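# Flip an upside-down gear on the furnace tray

## Task

Find the gear on the furnace tray that is lying with its domed back facing up, flip it over, and set it down in an unoccupied spot on the tray with its small end pointing up; then release it so the gripper no longer holds it.

## Robot and tools

Robot: two arms, left_arm and right_arm, each ending in a parallel two-finger gripper. The names are labels only, not sides of a picture. The gripper's fingers extend along its own +z axis and close along its own y axis. end_effector_position is the midpoint between the finger pads, roughly 1 cm short of the fingertips.

Frame: a single scene frame shared by both arms. Origin on the tabletop midway between the arms, +x pointing out across the table, +z up, and left_arm sits on the +y side. Positions are in metres. Orientations are quaternions written w first (qw, qx, qy, qz).

The 16-number row: every commanded row holds both arms, even when only one moves. Order: x, y, z, qw, qx, qy, qz, opening for left_arm, then the same eight for right_arm. x, y, z and the quaternion are an absolute target pose for that gripper in the scene frame, not an offset. Opening runs from -1 (closed) to +1 (fully open, 0.094 m). A target more than 0.6 m from the arm's last reported position along any gripper axis makes the call rejected, and nothing is sent.

Tools:
- execute_actions, argument actions: a list holding at most one item. Empty list: no command, just the current state with pictures. An action item {"rows": [...], "steps": n} gives 1 to 15 rows and up to 15 steps of 1/30 s; each row lasts one step and the final row repeats to fill the steps (default 15). An action must have at least 12 steps. A wait item {"steps": n} (up to 300) sends nothing and returns once n steps have passed since the previous result, your reply time included. Optional pictures (true/false) asks for camera images; they come automatically only with an empty list.
- move, arguments target (one 16-number row as above, absolute poses) and speed (m/s, 0.002 to 0.5, default 0.25; turning limited to twice that in rad/s). Both grippers travel in straight lines that finish together, 0.5 to 10 s; longer paths are cut off at 10 s. The opening is sent at the start. Paths do not avoid obstacles or the other arm. Grippers lag, may stray and can overshoot the speed, especially with a nearly straight arm. Faster contact strikes harder; a target further beyond contact pushes harder.
- wait, argument seconds (0 to 10): lets time pass with no new command.
- zoom_image, arguments camera (cam_high, cam_low, cam_left_wrist, cam_right_wrist) and region [x0, y0, x1, y1] in image pixels from the top-left corner, at most 504 by 504.
- finished_scene, argument scene: the number of the scene being ended. Irreversible; only call when the gear is flipped, placed and released. Its result tells whether the job succeeded.

Control behaviour: each step the commanded pose is clipped to within 70 mm and 16 degrees of the measured pose, then solved by damped inverse kinematics, favouring position over orientation. Motions usually end a centimetre or more short, typically low. After an execute_actions action ends, the arm continues only to its last clipped pose, so a distant goal needs several actions; compare the reported pose and send the remainder. To keep an arm still, resend its previous reported pose and quaternion and its desired opening each call; to hold an orientation, reuse the same commanded quaternion rather than the drifting reported one.

Results: a state line per arm (left_arm: ... | right_arm: ...) with position and quaternion; printed positions may be off, more at long reach. grip_measured is the finger opening on the command scale; the final Joint positions value is the opening in metres. To grip, command roughly 0.03 below grip_measured; less than that grips gently. "pose unreachable" means the clearance check altered or blocked that arm's command; HELD marks steps where it happened. A move adds a "move:" line: done, off_target, moving, held or fault, plus limits (paced = target clipped; held = steps blocked, after which the arm may jump fast) and each gripper's distance to its target. Results without kept-back steps show a "Hand target" line. The last 12 steps of each action run after its result while you reply. Joint torques are noisy, offset drive outputs, not pure contact loads. MOTOR HOT appears from 85 °C; at 100 °C the arm drops whatever it holds (OVER-TEMPERATURE FAULT), so avoid long holds while thinking. FAULT lines report arm stops.

Cameras: cam_high and cam_low fixed (504x504), cam_left_wrist and cam_right_wrist fisheye (616x616), with calibration given; estimates may be a few degrees and millimetres off.

Avoid: knocking or dropping anything off the table (fails the job), letting the arms collide or press on each other, dropping or slipping the gear, slamming down or pushing hard. Random brief tugs on the held gear or pushes on loose items can occur, so grip firmly and check the result before moving on.

Each tool is called after "Call:" by a JSON object that holds its "api" and its "payload".

## Session

Call:
{"api": "execute_actions", "payload": {"actions": []}}

Scene clock: 0.00 s of 6000.00 s.
left_arm: end_effector_position=(+0.3053, +0.3772, +0.2828) grip_measured=+1.000 end_effector_quat_wxyz=(+0.243, -0.620, +0.745, -0.047) | right_arm: end_effector_position=(+0.8380, +0.0634, +0.2849) grip_measured=+1.000 end_effector_quat_wxyz=(+0.620, -0.577, +0.460, -0.266)
Joint positions: left_arm=[-0.18   0.79   0.933 -1.311 -0.306 -1.502  0.094] | right_arm=[ 0.238  2.157  1.888  0.179 -0.097 -1.312  0.094]
Joint velocities: left_arm=[-0.015 -0.005  0.002 -0.007  0.051 -0.007  0.   ] | right_arm=[ 0.005 -0.005 -0.007 -0.012  0.037  0.051  0.   ]
Joint torques (N m, as the arm reports them, + toward a larger angle): no reading
Hand target (left_arm): +0.310, +0.376, +0.294; +0.251, -0.620, +0.741, -0.056
Hand target (right_arm): +0.841, +0.065, +0.299; +0.629, -0.571, +0.453, -0.271

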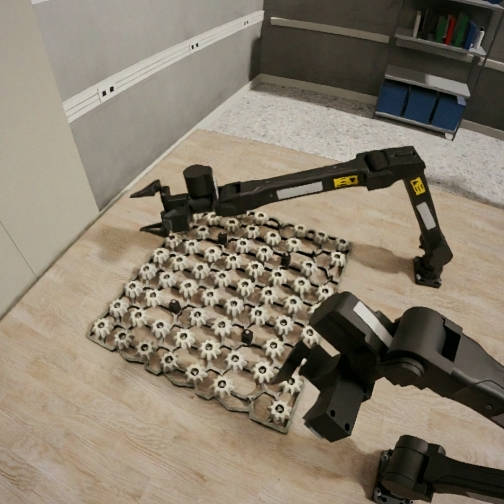

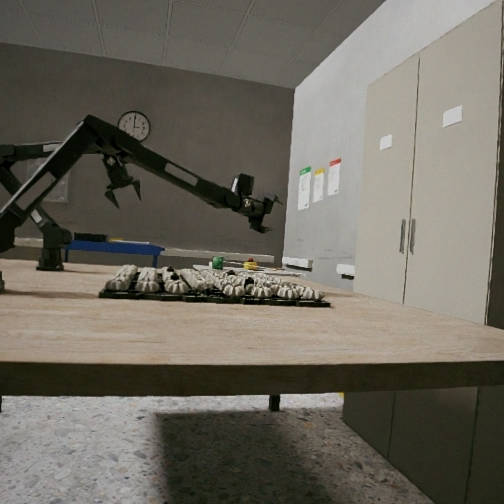

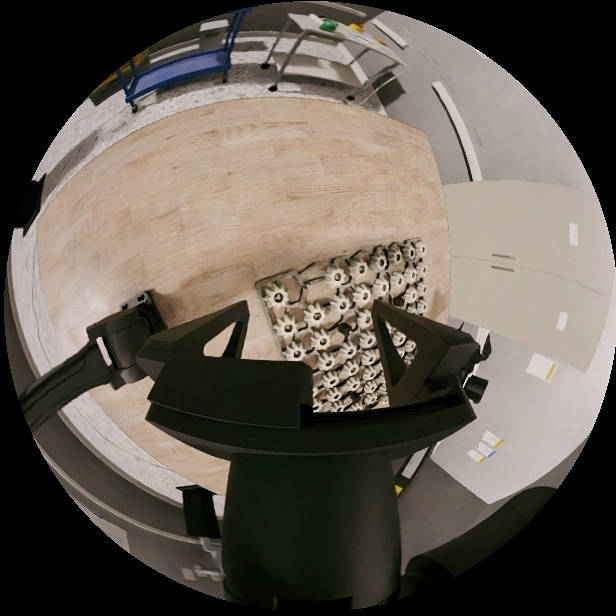

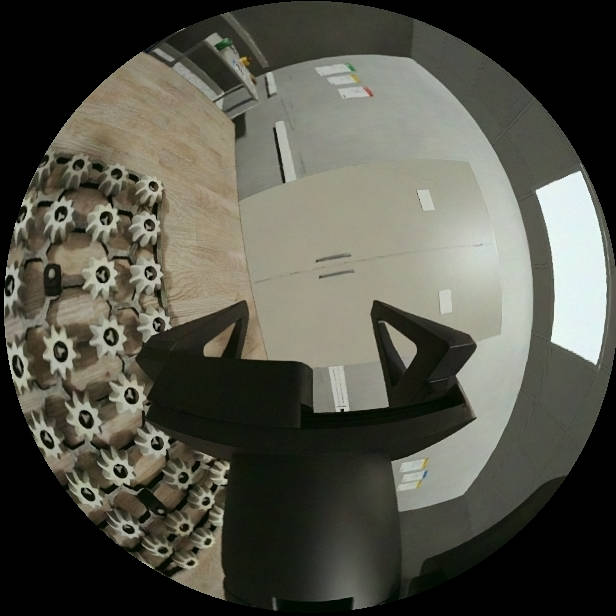

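Call:
{"api": "move", "payload": {"target": [0.25,0.5,0.3,0.243,-0.62,0.745,-0.047,1,0.3,-0.3,0.35,0,0.707,-0.707,0,1]}}

Call:
{"api": "zoom_image", "payload": {"camera": "cam_high", "region": [70,170,370,450]}}

action 0: the call puts the target (right_arm/x, right_arm/y, right_arm/z) 0.649 m from right_arm's end_effector_position in the last result along the gripper's own z axis as it stood there; a target may be at most 0.6 m away along each of those axes, so nothing of the call was run and nothing moved. Command a nearer target, and go on from there in a later call.

Region (70, 170, 370, 450) of cam_high's 504x504 image, scaled by 1.680, with more detail than that image has; it fills the top 470 rows of this view, and the rest is white.

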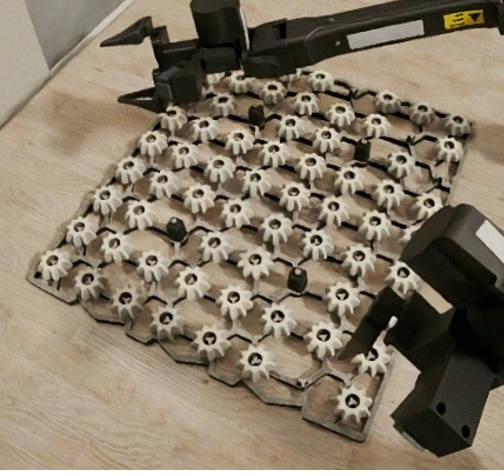

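Call:
{"api": "move", "payload": {"target": [0.25,0.5,0.3,0.243,-0.62,0.745,-0.047,1,0.4,-0.3,0.35,0,0.707,-0.707,0,1]}}

Call:
{"api": "zoom_image", "payload": {"camera": "cam_high", "region": [70,170,370,450]}}

Scene clock: 4.30 s of 6000.00 s.
left_arm: end_effector_position=(+0.2556, +0.4993, +0.3015) grip_measured=+1.000 end_effector_quat_wxyz=(+0.243, -0.626, +0.739, -0.063) | right_arm: end_effector_position=(+0.4016, -0.2921, +0.3476) grip_measured=+1.000 end_effector_quat_wxyz=(+0.033, -0.710, +0.703, -0.035)
Joint positions: left_arm=[ 0.517  0.686  0.933 -1.311  0.034 -0.894  0.094] | right_arm=[-0.137  1.312  1.518 -1.68   0.005 -1.56   0.094]
Joint velocities: left_arm=[-0.005 -0.015 -0.012 -0.037 -0.037  0.007  0.   ] | right_arm=[-0.015 -0.005 -0.002  0.007 -0.007  0.051  0.   ]
Joint torques (N m, as the arm reports them, + toward a larger angle): left_arm=[ 0.03 -3.05  9.54  0.35  0.13  0.05] | right_arm=[ -0.02 -10.19   6.8   -0.31  -0.12  -0.23]
Hand target (left_arm): +0.250, +0.497, +0.300; +0.237, -0.623, +0.743, -0.062
Hand target (right_arm): +0.397, -0.297, +0.346; -0.027, +0.710, -0.703, +0.032
Off the commanded pose (left_arm): 0.006 m, 2 deg.
Off the commanded pose (right_arm): 0.008 m, 6 deg.
joint sent to its limit (right arm) — the command would take joint 4 (wrist pitch) past its lower limit, so that joint was sent only as far as its limit.
Kept back: nothing.
move: off_target (right_arm)
camera_calibration (this result's frames):
cam_left_wrist: T_world_to_cam=[[0.892584, -0.199801, 0.404194, -0.254147], [-0.333042, -0.896454, 0.292324, 0.45299], [0.303935, -0.395537, -0.866703, 0.507135], [0, 0, 0, 1]] pos_world=[0.223576, 0.555897, 0.40984]
cam_right_wrist: T_world_to_cam=[[0.993291, 0.00721117, 0.115419, -0.439349], [-0.0613407, -0.813228, 0.578704, -0.409802], [0.0980351, -0.581901, -0.807329, 0.196126], [0, 0, 0, 1]] pos_world=[0.392037, -0.215968, 0.446201]

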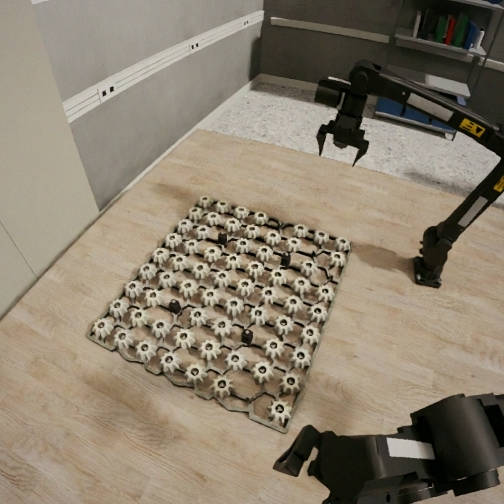

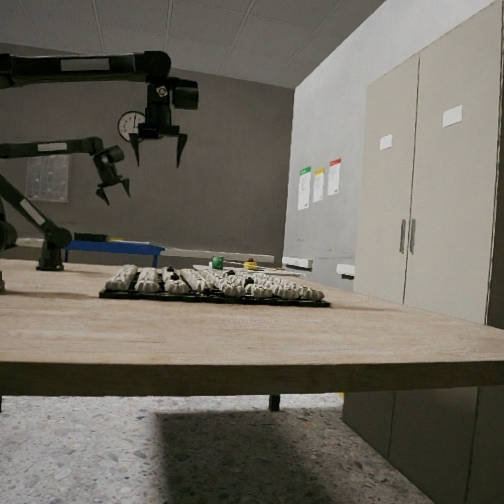

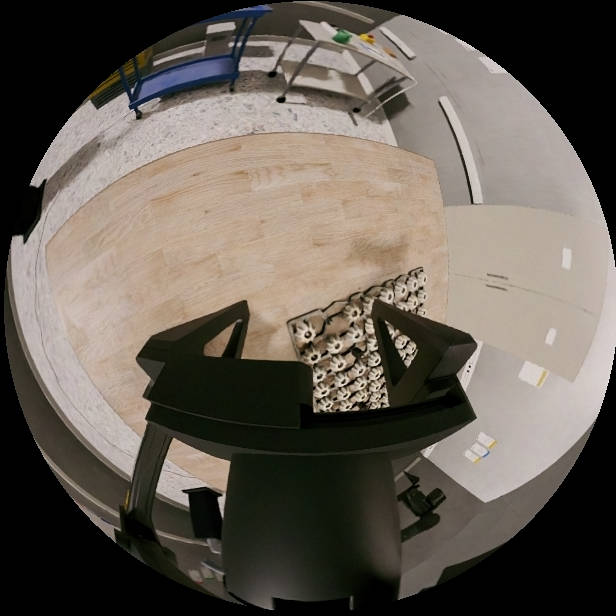

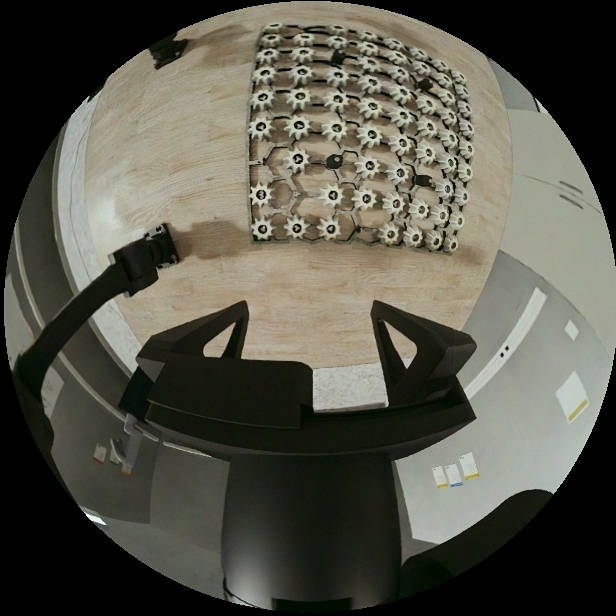

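Region (70, 170, 370, 450) of cam_high's 504x504 image, scaled by 1.680, with more detail than that image has; it fills the top 470 rows of this view, and the rest is white.

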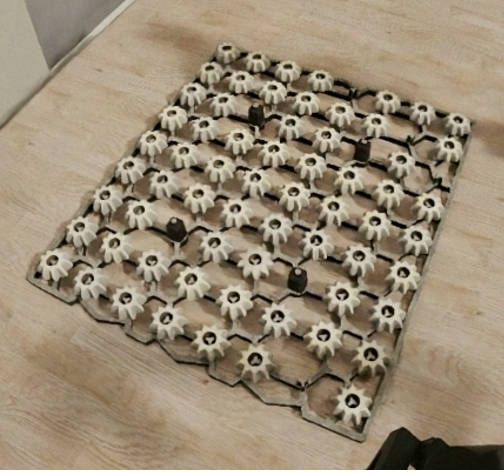

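Call:
{"api": "zoom_image", "payload": {"camera": "cam_high", "region": [160,320,320,440]}}

Region (160, 320, 320, 440) of cam_high's 504x504 image, scaled by 3.150, with more detail than that image has; it fills the top 378 rows of this view, and the rest is white.

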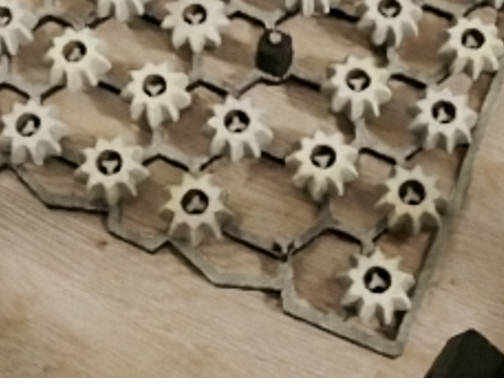

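Call:
{"api": "move", "payload": {"target": [0.473,0.25,0.2,0,-0.707,0.707,0,0.6,0.4,-0.3,0.3,0,0.707,-0.707,0,1]}}

Call:
{"api": "zoom_image", "payload": {"camera": "cam_left_wrist", "region": [160,130,460,400]}}

Scene clock: 7.03 s of 6000.00 s.
left_arm: end_effector_position=(+0.4568, +0.2622, +0.1844) grip_measured=+0.601 end_effector_quat_wxyz=(-0.004, +0.703, -0.711, -0.028) | right_arm: end_effector_position=(+0.3937, -0.2942, +0.3101) grip_measured=+1.000 end_effector_quat_wxyz=(+0.004, -0.710, +0.704, -0.006)
Joint positions: left_arm=[-0.272  1.553  1.341 -1.404 -0.034 -1.828  0.075] | right_arm=[-0.143  1.329  1.438 -1.666  0.003 -1.563  0.094]
Joint velocities: left_arm=[-0.024  0.005 -0.002 -0.007 -0.022 -0.037 -0.001] | right_arm=[-0.005  0.005 -0.017 -0.002 -0.051 -0.022  0.   ]
Joint torques (N m, as the arm reports them, + toward a larger angle): left_arm=[ -0.43 -15.71  13.34  -0.63   0.02  -0.17] | right_arm=[-0.57 -7.97  6.78  0.55 -0.41 -0.23]
Hand target (left_arm): +0.470, +0.258, +0.201; -0.009, +0.708, -0.706, -0.015
Hand target (right_arm): +0.400, -0.300, +0.300; +0.000, +0.707, -0.707, -0.000
Off the commanded pose (left_arm): 0.026 m, 3 deg.
Off the commanded pose (right_arm): 0.013 m, 1 deg.
Kept back: nothing.
move: off_target (left_arm, right_arm)
camera_calibration (this result's frames):
cam_left_wrist: T_world_to_cam=[[0.999567, 0.000119369, -0.0294267, -0.455038], [0.0163993, -0.832571, 0.553676, 0.117004], [-0.0244337, -0.553919, -0.832212, 0.435894], [0, 0, 0, 1]] pos_world=[0.463573, 0.338918, 0.284584]
cam_right_wrist: T_world_to_cam=[[0.99946, 0.00502714, 0.0324856, -0.404474], [-0.0148285, -0.81303, 0.582033, -0.409586], [0.0293377, -0.5822, -0.812516, 0.194011], [0, 0, 0, 1]] pos_world=[0.39249, -0.218019, 0.40917]

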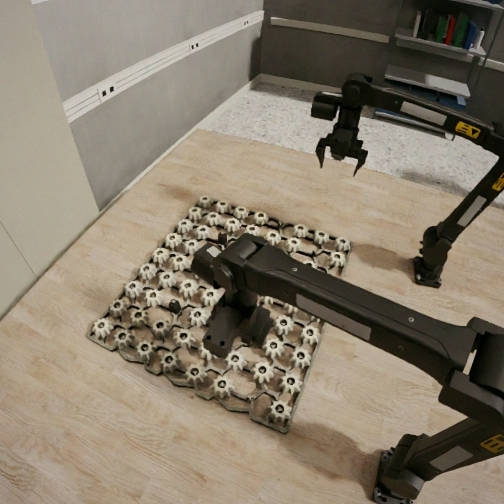

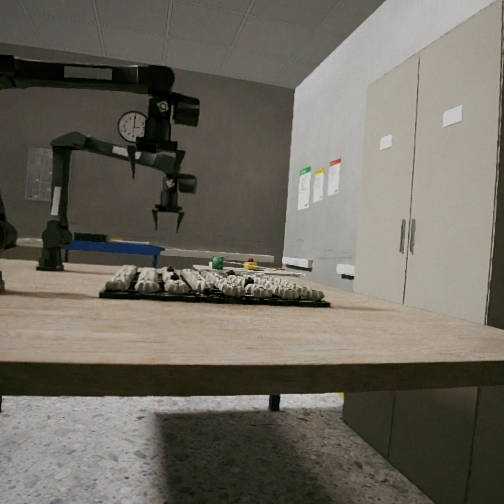

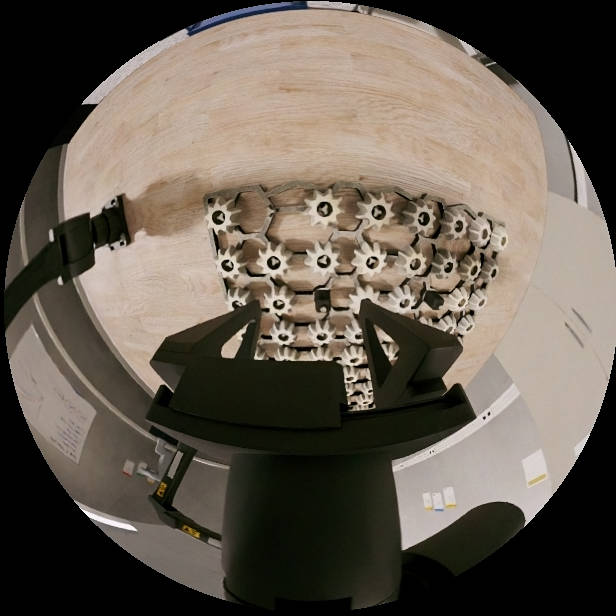

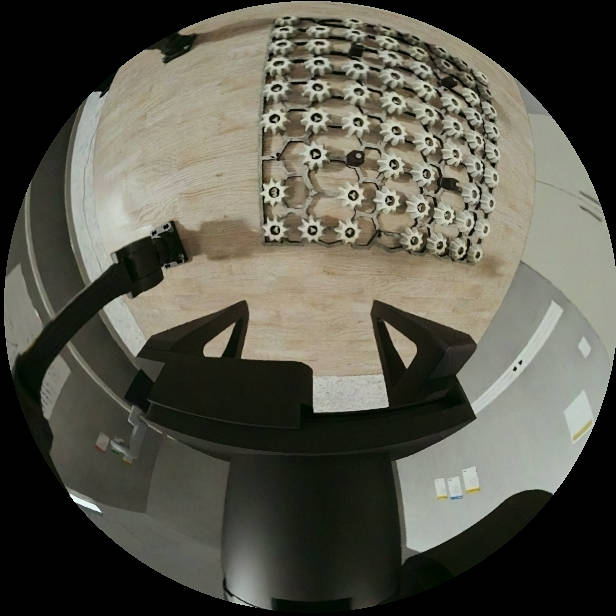

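Region (160, 130, 460, 400) of cam_left_wrist's 616x616 image, scaled by 1.680, with more detail than that image has; it fills the top 454 rows of this view, and the rest is white.

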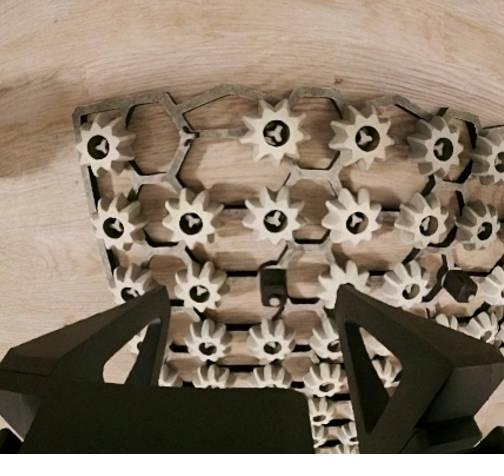

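Call:
{"api": "move", "payload": {"target": [0.485,0.315,0.105,0,-0.707,0.707,0,0.4,0.4,-0.3,0.3,0,0.707,-0.707,0,1]}}

Call:
{"api": "zoom_image", "payload": {"camera": "cam_left_wrist", "region": [110,130,560,400]}}

Scene clock: 8.63 s of 6000.00 s.
left_arm: end_effector_position=(+0.4811, +0.3190, +0.1150) grip_measured=+0.401 end_effector_quat_wxyz=(-0.001, +0.715, -0.700, +0.003) | right_arm: end_effector_position=(+0.3937, -0.2942, +0.3101) grip_measured=+1.000 end_effector_quat_wxyz=(+0.004, -0.710, +0.704, -0.006)
Joint positions: left_arm=[-0.124  1.609  1.219 -1.175  0.002 -1.712  0.066] | right_arm=[-0.143  1.329  1.438 -1.666  0.003 -1.563  0.094]
Joint velocities: left_arm=[-0.005 -0.015 -0.002 -0.027 -0.022 -0.022 -0.   ] | right_arm=[-0.015  0.005 -0.007  0.007 -0.051  0.037  0.   ]
Joint torques (N m, as the arm reports them, + toward a larger angle): left_arm=[ -0.79 -15.57   7.89   0.85   0.09   0.  ] | right_arm=[-0.68 -8.7   6.78  0.51 -0.42 -0.24]
Hand target (left_arm): +0.482, +0.315, +0.105; +0.002, +0.707, -0.707, +0.002
Hand target (right_arm): +0.400, -0.300, +0.300; +0.000, +0.707, -0.707, -0.000
Off the commanded pose (left_arm): 0.011 m, 1 deg.
Off the commanded pose (right_arm): 0.013 m, 1 deg.
Kept back: nothing.
move: off_target (left_arm, right_arm)
camera_calibration (this result's frames):
cam_left_wrist: T_world_to_cam=[[0.999427, 0.0323868, 0.00985355, -0.49621], [0.0202394, -0.804976, 0.592963, 0.187202], [0.027136, -0.592423, -0.80517, 0.394557], [0, 0, 0, 1]] pos_world=[0.48143, 0.400508, 0.211571]
cam_right_wrist: T_world_to_cam=[[0.999458, 0.00540855, 0.0324844, -0.404361], [-0.0145177, -0.813032, 0.582037, -0.409711], [0.0295588, -0.582193, -0.812513, 0.193925], [0, 0, 0, 1]] pos_world=[0.392461, -0.218019, 0.409169]

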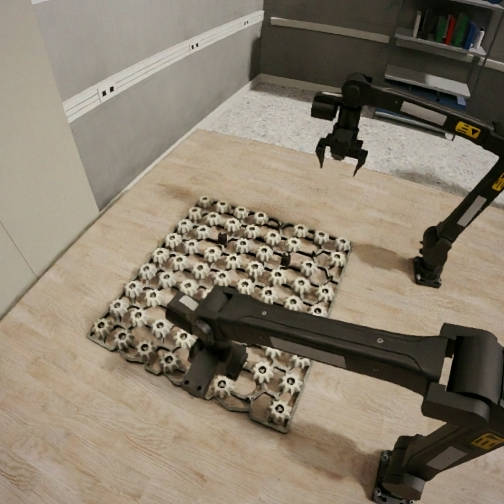

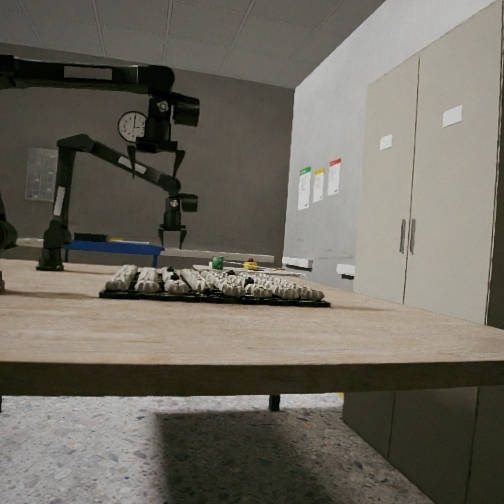

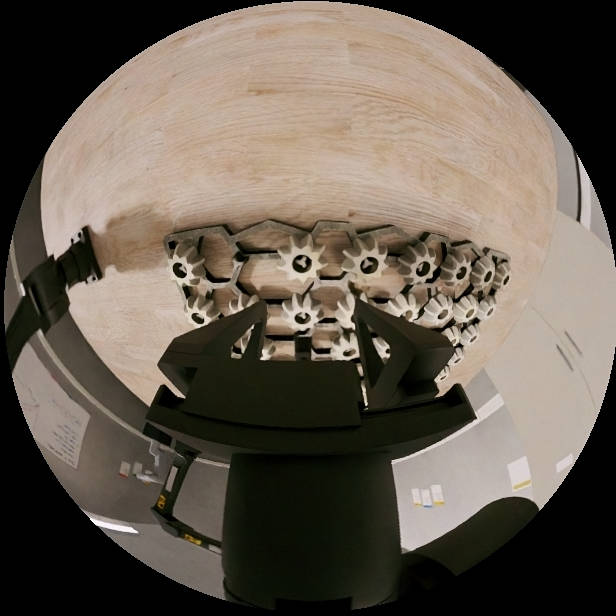

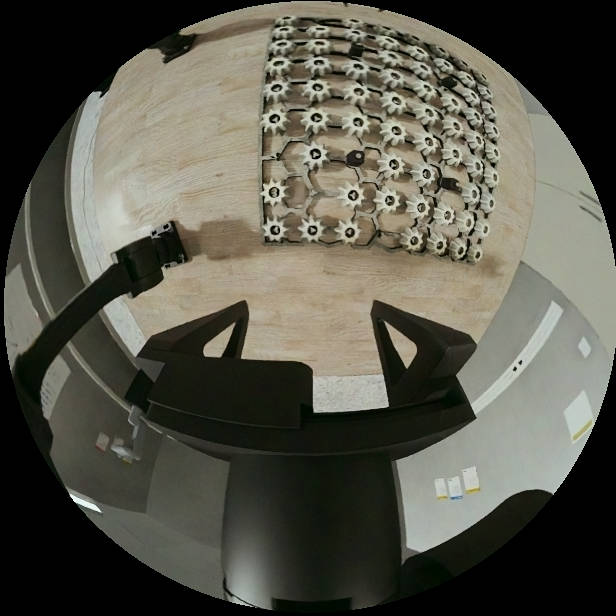

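Region (110, 130, 560, 400) of cam_left_wrist's 616x616 image, scaled by 1.120, with more detail than that image has; it fills the top 302 rows of this view, and the rest is white.

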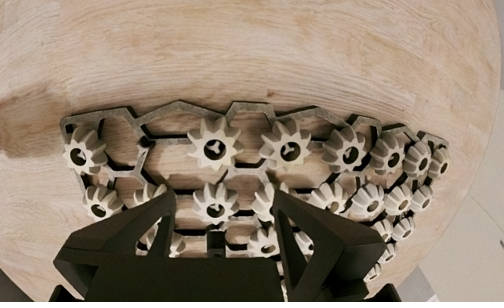

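Call:
{"api": "move", "payload": {"target": [0.476,0.329,0.06,0,-0.707,0.707,0,0.4,0.4,-0.3,0.3,0,0.707,-0.707,0,1], "speed": 0.1}}

Scene clock: 9.93 s of 6000.00 s.
left_arm: end_effector_position=(+0.4751, +0.3255, +0.0747) grip_measured=+0.401 end_effector_quat_wxyz=(-0.004, +0.709, -0.705, +0.006) | right_arm: end_effector_position=(+0.3937, -0.2942, +0.3101) grip_measured=+1.000 end_effector_quat_wxyz=(+0.004, -0.710, +0.704, -0.006)
Joint positions: left_arm=[-0.112  1.634  1.132 -1.054  0.002 -1.684  0.066] | right_arm=[-0.143  1.329  1.438 -1.666  0.003 -1.563  0.094]
Joint velocities: left_arm=[-0.024 -0.015 -0.002 -0.002 -0.007 -0.022  0.   ] | right_arm=[-0.005 -0.005 -0.002  0.017  0.022  0.066  0.   ]
Joint torques (N m, as the arm reports them, + toward a larger angle): left_arm=[  0.43 -15.22   7.38   0.84  -0.15   0.04] | right_arm=[-0.81 -8.44  6.74  0.46 -0.39 -0.23]
Hand target (left_arm): +0.474, +0.329, +0.061; +0.000, +0.707, -0.707, +0.000
Hand target (right_arm): +0.400, -0.300, +0.300; +0.000, +0.707, -0.707, -0.000
Off the commanded pose (left_arm): 0.015 m, 1 deg.
Off the commanded pose (right_arm): 0.013 m, 1 deg.
Kept back: nothing.
move: off_target (left_arm, right_arm)
camera_calibration (this result's frames):
cam_left_wrist: T_world_to_cam=[[0.999665, 0.0171474, 0.0193844, -0.485804], [0.00228985, -0.804668, 0.59372, 0.224821], [0.0257788, -0.593477, -0.804438, 0.367007], [0, 0, 0, 1]] pos_world=[0.475665, 0.407047, 0.17117]
cam_right_wrist: T_world_to_cam=[[0.999458, 0.00540855, 0.0324844, -0.404361], [-0.0145177, -0.813032, 0.582037, -0.409711], [0.0295588, -0.582193, -0.812513, 0.193925], [0, 0, 0, 1]] pos_world=[0.392461, -0.218019, 0.409169]

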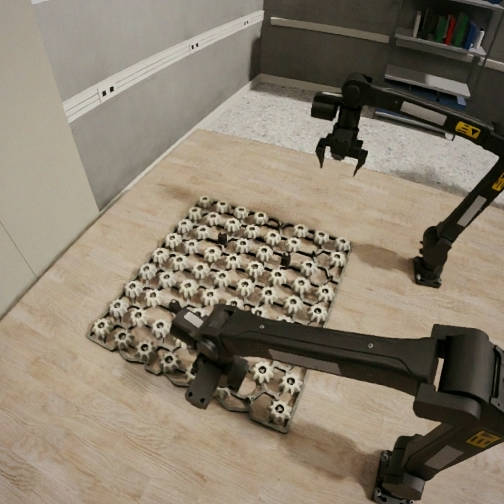

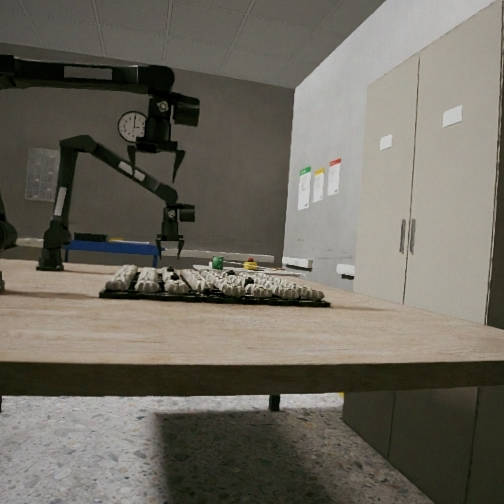

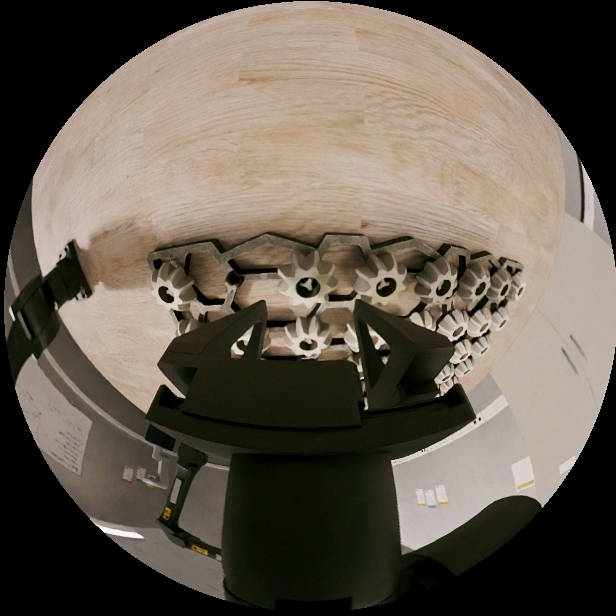

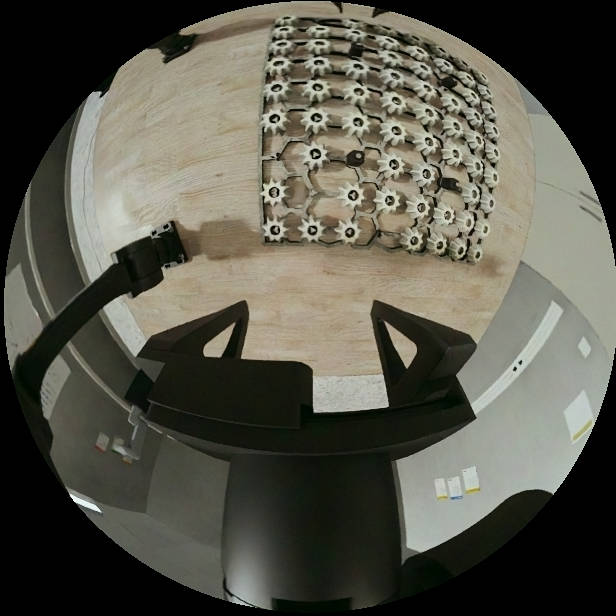

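Call:
{"api": "move", "payload": {"target": [0.474,0.331,0.018,0,-0.707,0.707,0,0.35,0.4,-0.3,0.3,0,0.707,-0.707,0,1], "speed": 0.05}}

Scene clock: 11.77 s of 6000.00 s.
left_arm: end_effector_position=(+0.4753, +0.3267, +0.0342) grip_measured=+0.351 end_effector_quat_wxyz=(-0.005, +0.708, -0.706, +0.008) | right_arm: end_effector_position=(+0.3937, -0.2942, +0.3101) grip_measured=+1.000 end_effector_quat_wxyz=(+0.004, -0.710, +0.704, -0.006)
Joint positions: left_arm=[-0.109  1.69   1.081 -0.943  0.002 -1.68   0.063] | right_arm=[-0.143  1.329  1.438 -1.666  0.003 -1.563  0.094]
Joint velocities: left_arm=[-0.015 -0.015 -0.017  0.002 -0.022 -0.007 -0.   ] | right_arm=[-0.005 -0.005 -0.007 -0.017  0.022  0.037  0.   ]
Joint torques (N m, as the arm reports them, + toward a larger angle): left_arm=[  0.37 -14.69   6.76   0.78  -0.16   0.04] | right_arm=[-0.55 -8.52  6.76  0.43 -0.41 -0.23]
Hand target (left_arm): +0.472, +0.331, +0.019; +0.000, +0.707, -0.707, +0.000
Hand target (right_arm): +0.400, -0.300, +0.300; +0.000, +0.707, -0.707, -0.000
Off the commanded pose (left_arm): 0.017 m, 1 deg.
Off the commanded pose (right_arm): 0.013 m, 1 deg.
Kept back: nothing.
move: off_target (left_arm, right_arm)
camera_calibration (this result's frames):
cam_left_wrist: T_world_to_cam=[[0.999606, 0.0152493, 0.0235657, -0.48478], [-0.0017318, -0.80445, 0.594018, 0.251621], [0.0280158, -0.593825, -0.804106, 0.334208], [0, 0, 0, 1]] pos_world=[0.475662, 0.40827, 0.130696]
cam_right_wrist: T_world_to_cam=[[0.999458, 0.00540855, 0.0324844, -0.404361], [-0.0145177, -0.813032, 0.582037, -0.409711], [0.0295588, -0.582193, -0.812513, 0.193925], [0, 0, 0, 1]] pos_world=[0.392461, -0.218019, 0.409169]

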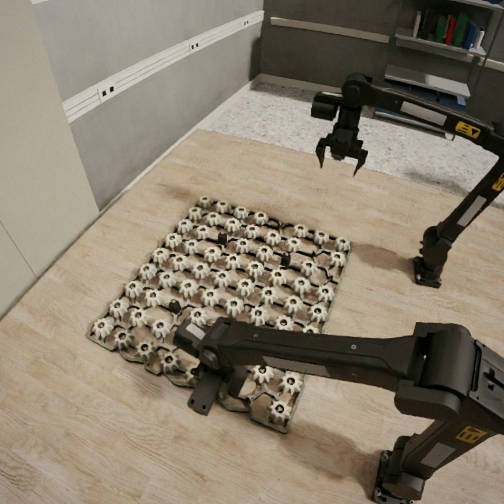

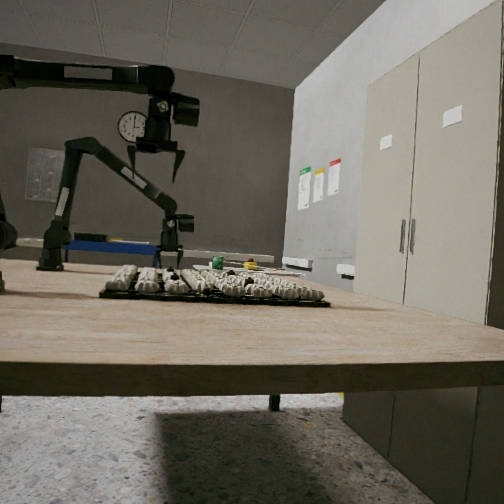

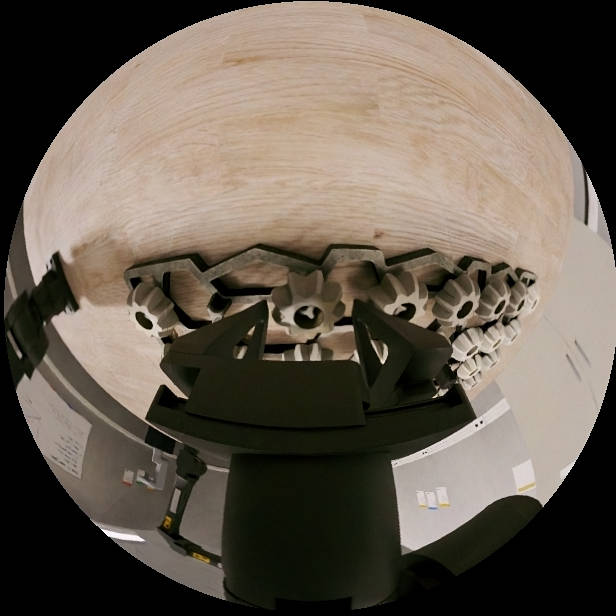

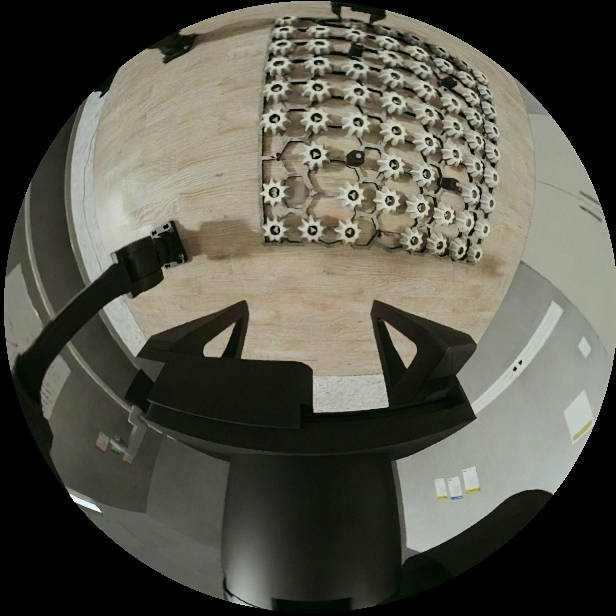

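Call:
{"api": "zoom_image", "payload": {"camera": "cam_left_wrist", "region": [110,230,500,380]}}

Call:
{"api": "zoom_image", "payload": {"camera": "cam_right_wrist", "region": [250,0,510,270]}}

Region (110, 230, 500, 380) of cam_left_wrist's 616x616 image, scaled by 1.292, with more detail than that image has; it fills the top 194 rows of this view, and the rest is white.

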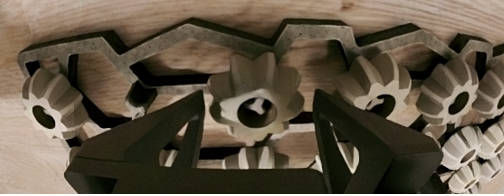

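Region (250, 0, 510, 270) of cam_right_wrist's 616x616 image, scaled by 1.867, with more detail than that image has; it fills the left 485 columns of this view, and the rest is white.

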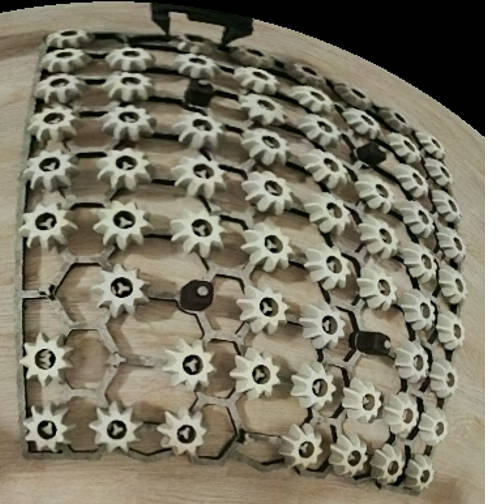

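Call:
{"api": "move", "payload": {"target": [0.472,0.331,0.008,0,-0.707,0.707,0,0.35,0.4,-0.3,0.3,0,0.707,-0.707,0,1], "speed": 0.03}}

Call:
{"api": "move", "payload": {"target": [0.472,0.331,0.008,0,-0.707,0.707,0,0.0,0.4,-0.3,0.3,0,0.707,-0.707,0,1], "speed": 0.03}}

Scene clock: 16.13 s of 6000.00 s.
left_arm: end_effector_position=(+0.4749, +0.3267, +0.0246) grip_measured=+0.351 end_effector_quat_wxyz=(-0.006, +0.708, -0.706, +0.008) | right_arm: end_effector_position=(+0.3937, -0.2942, +0.3101) grip_measured=+1.000 end_effector_quat_wxyz=(+0.004, -0.710, +0.704, -0.006)
Joint positions: left_arm=[-0.109  1.703  1.068 -0.916  0.002 -1.679  0.063] | right_arm=[-0.143  1.329  1.438 -1.666  0.003 -1.563  0.094]
Joint velocities: left_arm=[-0.005 -0.015  0.027 -0.012 -0.037  0.022 -0.001] | right_arm=[-0.005  0.015 -0.002  0.007  0.066 -0.007  0.   ]
Joint torques (N m, as the arm reports them, + toward a larger angle): left_arm=[  0.45 -15.19   6.65   0.77  -0.17   0.04] | right_arm=[-0.81 -8.42  6.67  0.47 -0.44 -0.24]
Hand target (left_arm): +0.471, +0.331, +0.009; +0.000, +0.707, -0.707, +0.000
Hand target (right_arm): +0.400, -0.300, +0.300; +0.000, +0.707, -0.707, -0.000
Off the commanded pose (left_arm): 0.017 m, 1 deg.
Off the commanded pose (right_arm): 0.013 m, 1 deg.
Kept back: nothing.
After step 90, 0.13 s passed at rest.
move: off_target (left_arm, right_arm)
camera_calibration (this result's frames):
cam_left_wrist: T_world_to_cam=[[0.999584, 0.0148708, 0.0247031, -0.484003], [-0.00271558, -0.804382, 0.594106, 0.257819], [0.0287056, -0.593926, -0.804007, 0.32621], [0, 0, 0, 1]] pos_world=[0.475138, 0.408327, 0.12106]
cam_right_wrist: T_world_to_cam=[[0.999458, 0.00540855, 0.0324844, -0.404361], [-0.0145177, -0.813032, 0.582037, -0.409711], [0.0295588, -0.582193, -0.812513, 0.193925], [0, 0, 0, 1]] pos_world=[0.392461, -0.218019, 0.409169]

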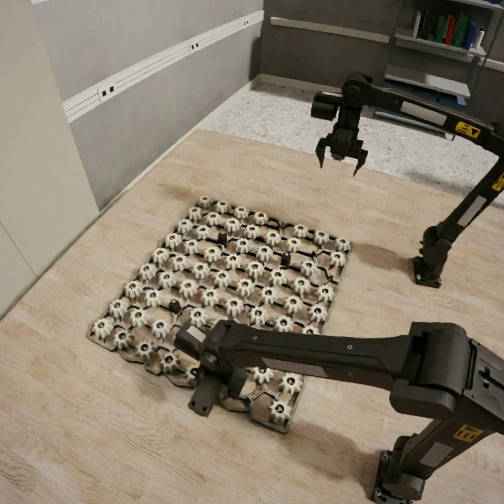

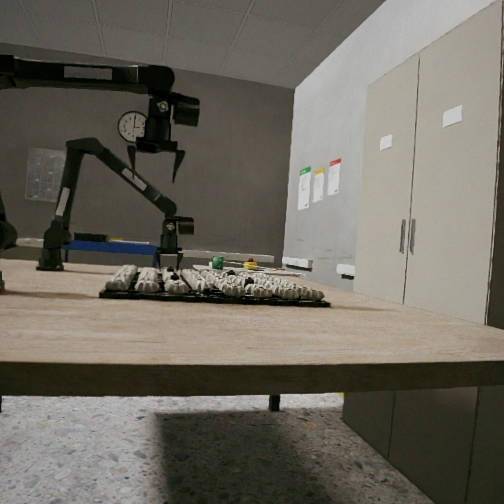

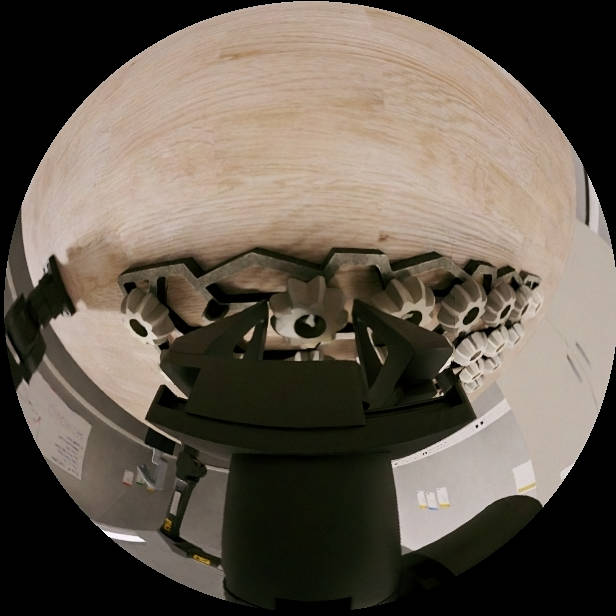

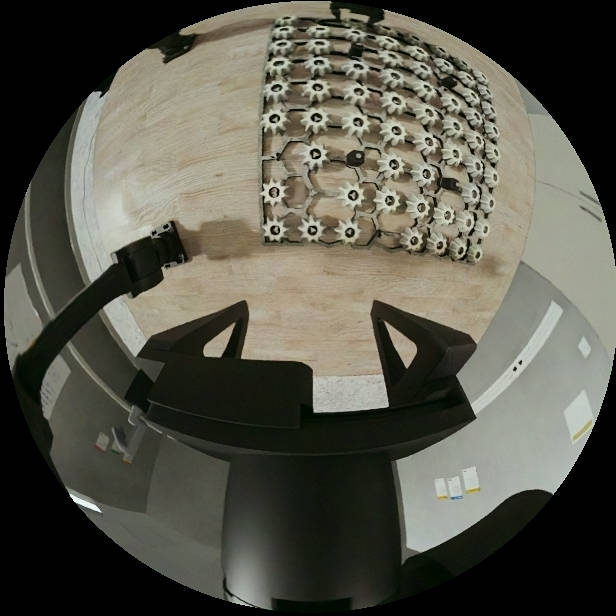

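Scene clock: 16.93 s of 6000.00 s.
left_arm: end_effector_position=(+0.4750, +0.3270, +0.0246) grip_measured=+0.163 end_effector_quat_wxyz=(-0.006, +0.708, -0.706, +0.008) | right_arm: end_effector_position=(+0.3937, -0.2942, +0.3101) grip_measured=+1.000 end_effector_quat_wxyz=(+0.004, -0.710, +0.704, -0.006)
Joint positions: left_arm=[-0.109  1.703  1.068 -0.915  0.    -1.679  0.055] | right_arm=[-0.143  1.329  1.438 -1.666  0.003 -1.563  0.094]
Joint velocities: left_arm=[-0.005 -0.005 -0.007 -0.002 -0.066  0.051 -0.001] | right_arm=[-0.005 -0.015 -0.012  0.007  0.051  0.007  0.   ]
Joint torques (N m, as the arm reports them, + toward a larger angle): left_arm=[  0.26 -14.96   6.57   0.85  -0.09   0.04] | right_arm=[-0.63 -8.26  6.81  0.49 -0.4  -0.23]
Hand target (left_arm): +0.471, +0.331, +0.009; +0.000, +0.707, -0.707, +0.000
Hand target (right_arm): +0.400, -0.300, +0.300; +0.000, +0.707, -0.707, -0.000
Off the commanded pose (left_arm): 0.017 m, 1 deg.
Off the commanded pose (right_arm): 0.013 m, 1 deg.
Kept back: nothing.
move: off_target (left_arm, right_arm)
camera_calibration (this result's frames):
cam_left_wrist: T_world_to_cam=[[0.99957, 0.0148652, 0.0252642, -0.484133], [-0.00301049, -0.805259, 0.592916, 0.258476], [0.029158, -0.592737, -0.804868, 0.325775], [0, 0, 0, 1]] pos_world=[0.475204, 0.408436, 0.121183]
cam_right_wrist: T_world_to_cam=[[0.999458, 0.00540855, 0.0324844, -0.404361], [-0.0145177, -0.813032, 0.582037, -0.409711], [0.0295588, -0.582193, -0.812513, 0.193925], [0, 0, 0, 1]] pos_world=[0.392461, -0.218019, 0.409169]

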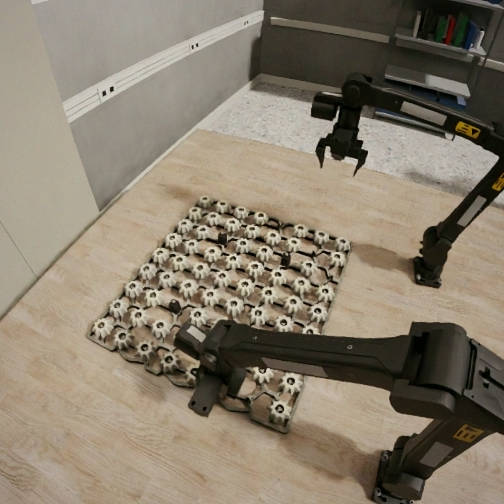

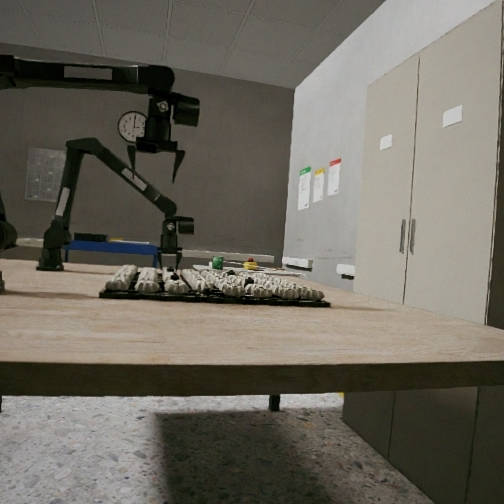

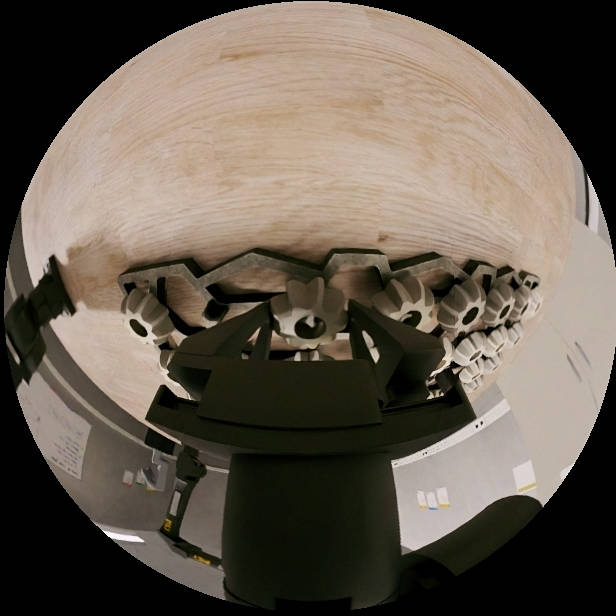

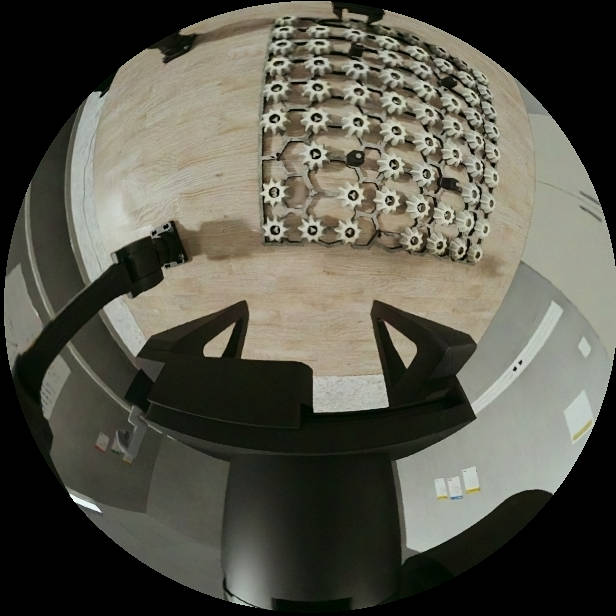

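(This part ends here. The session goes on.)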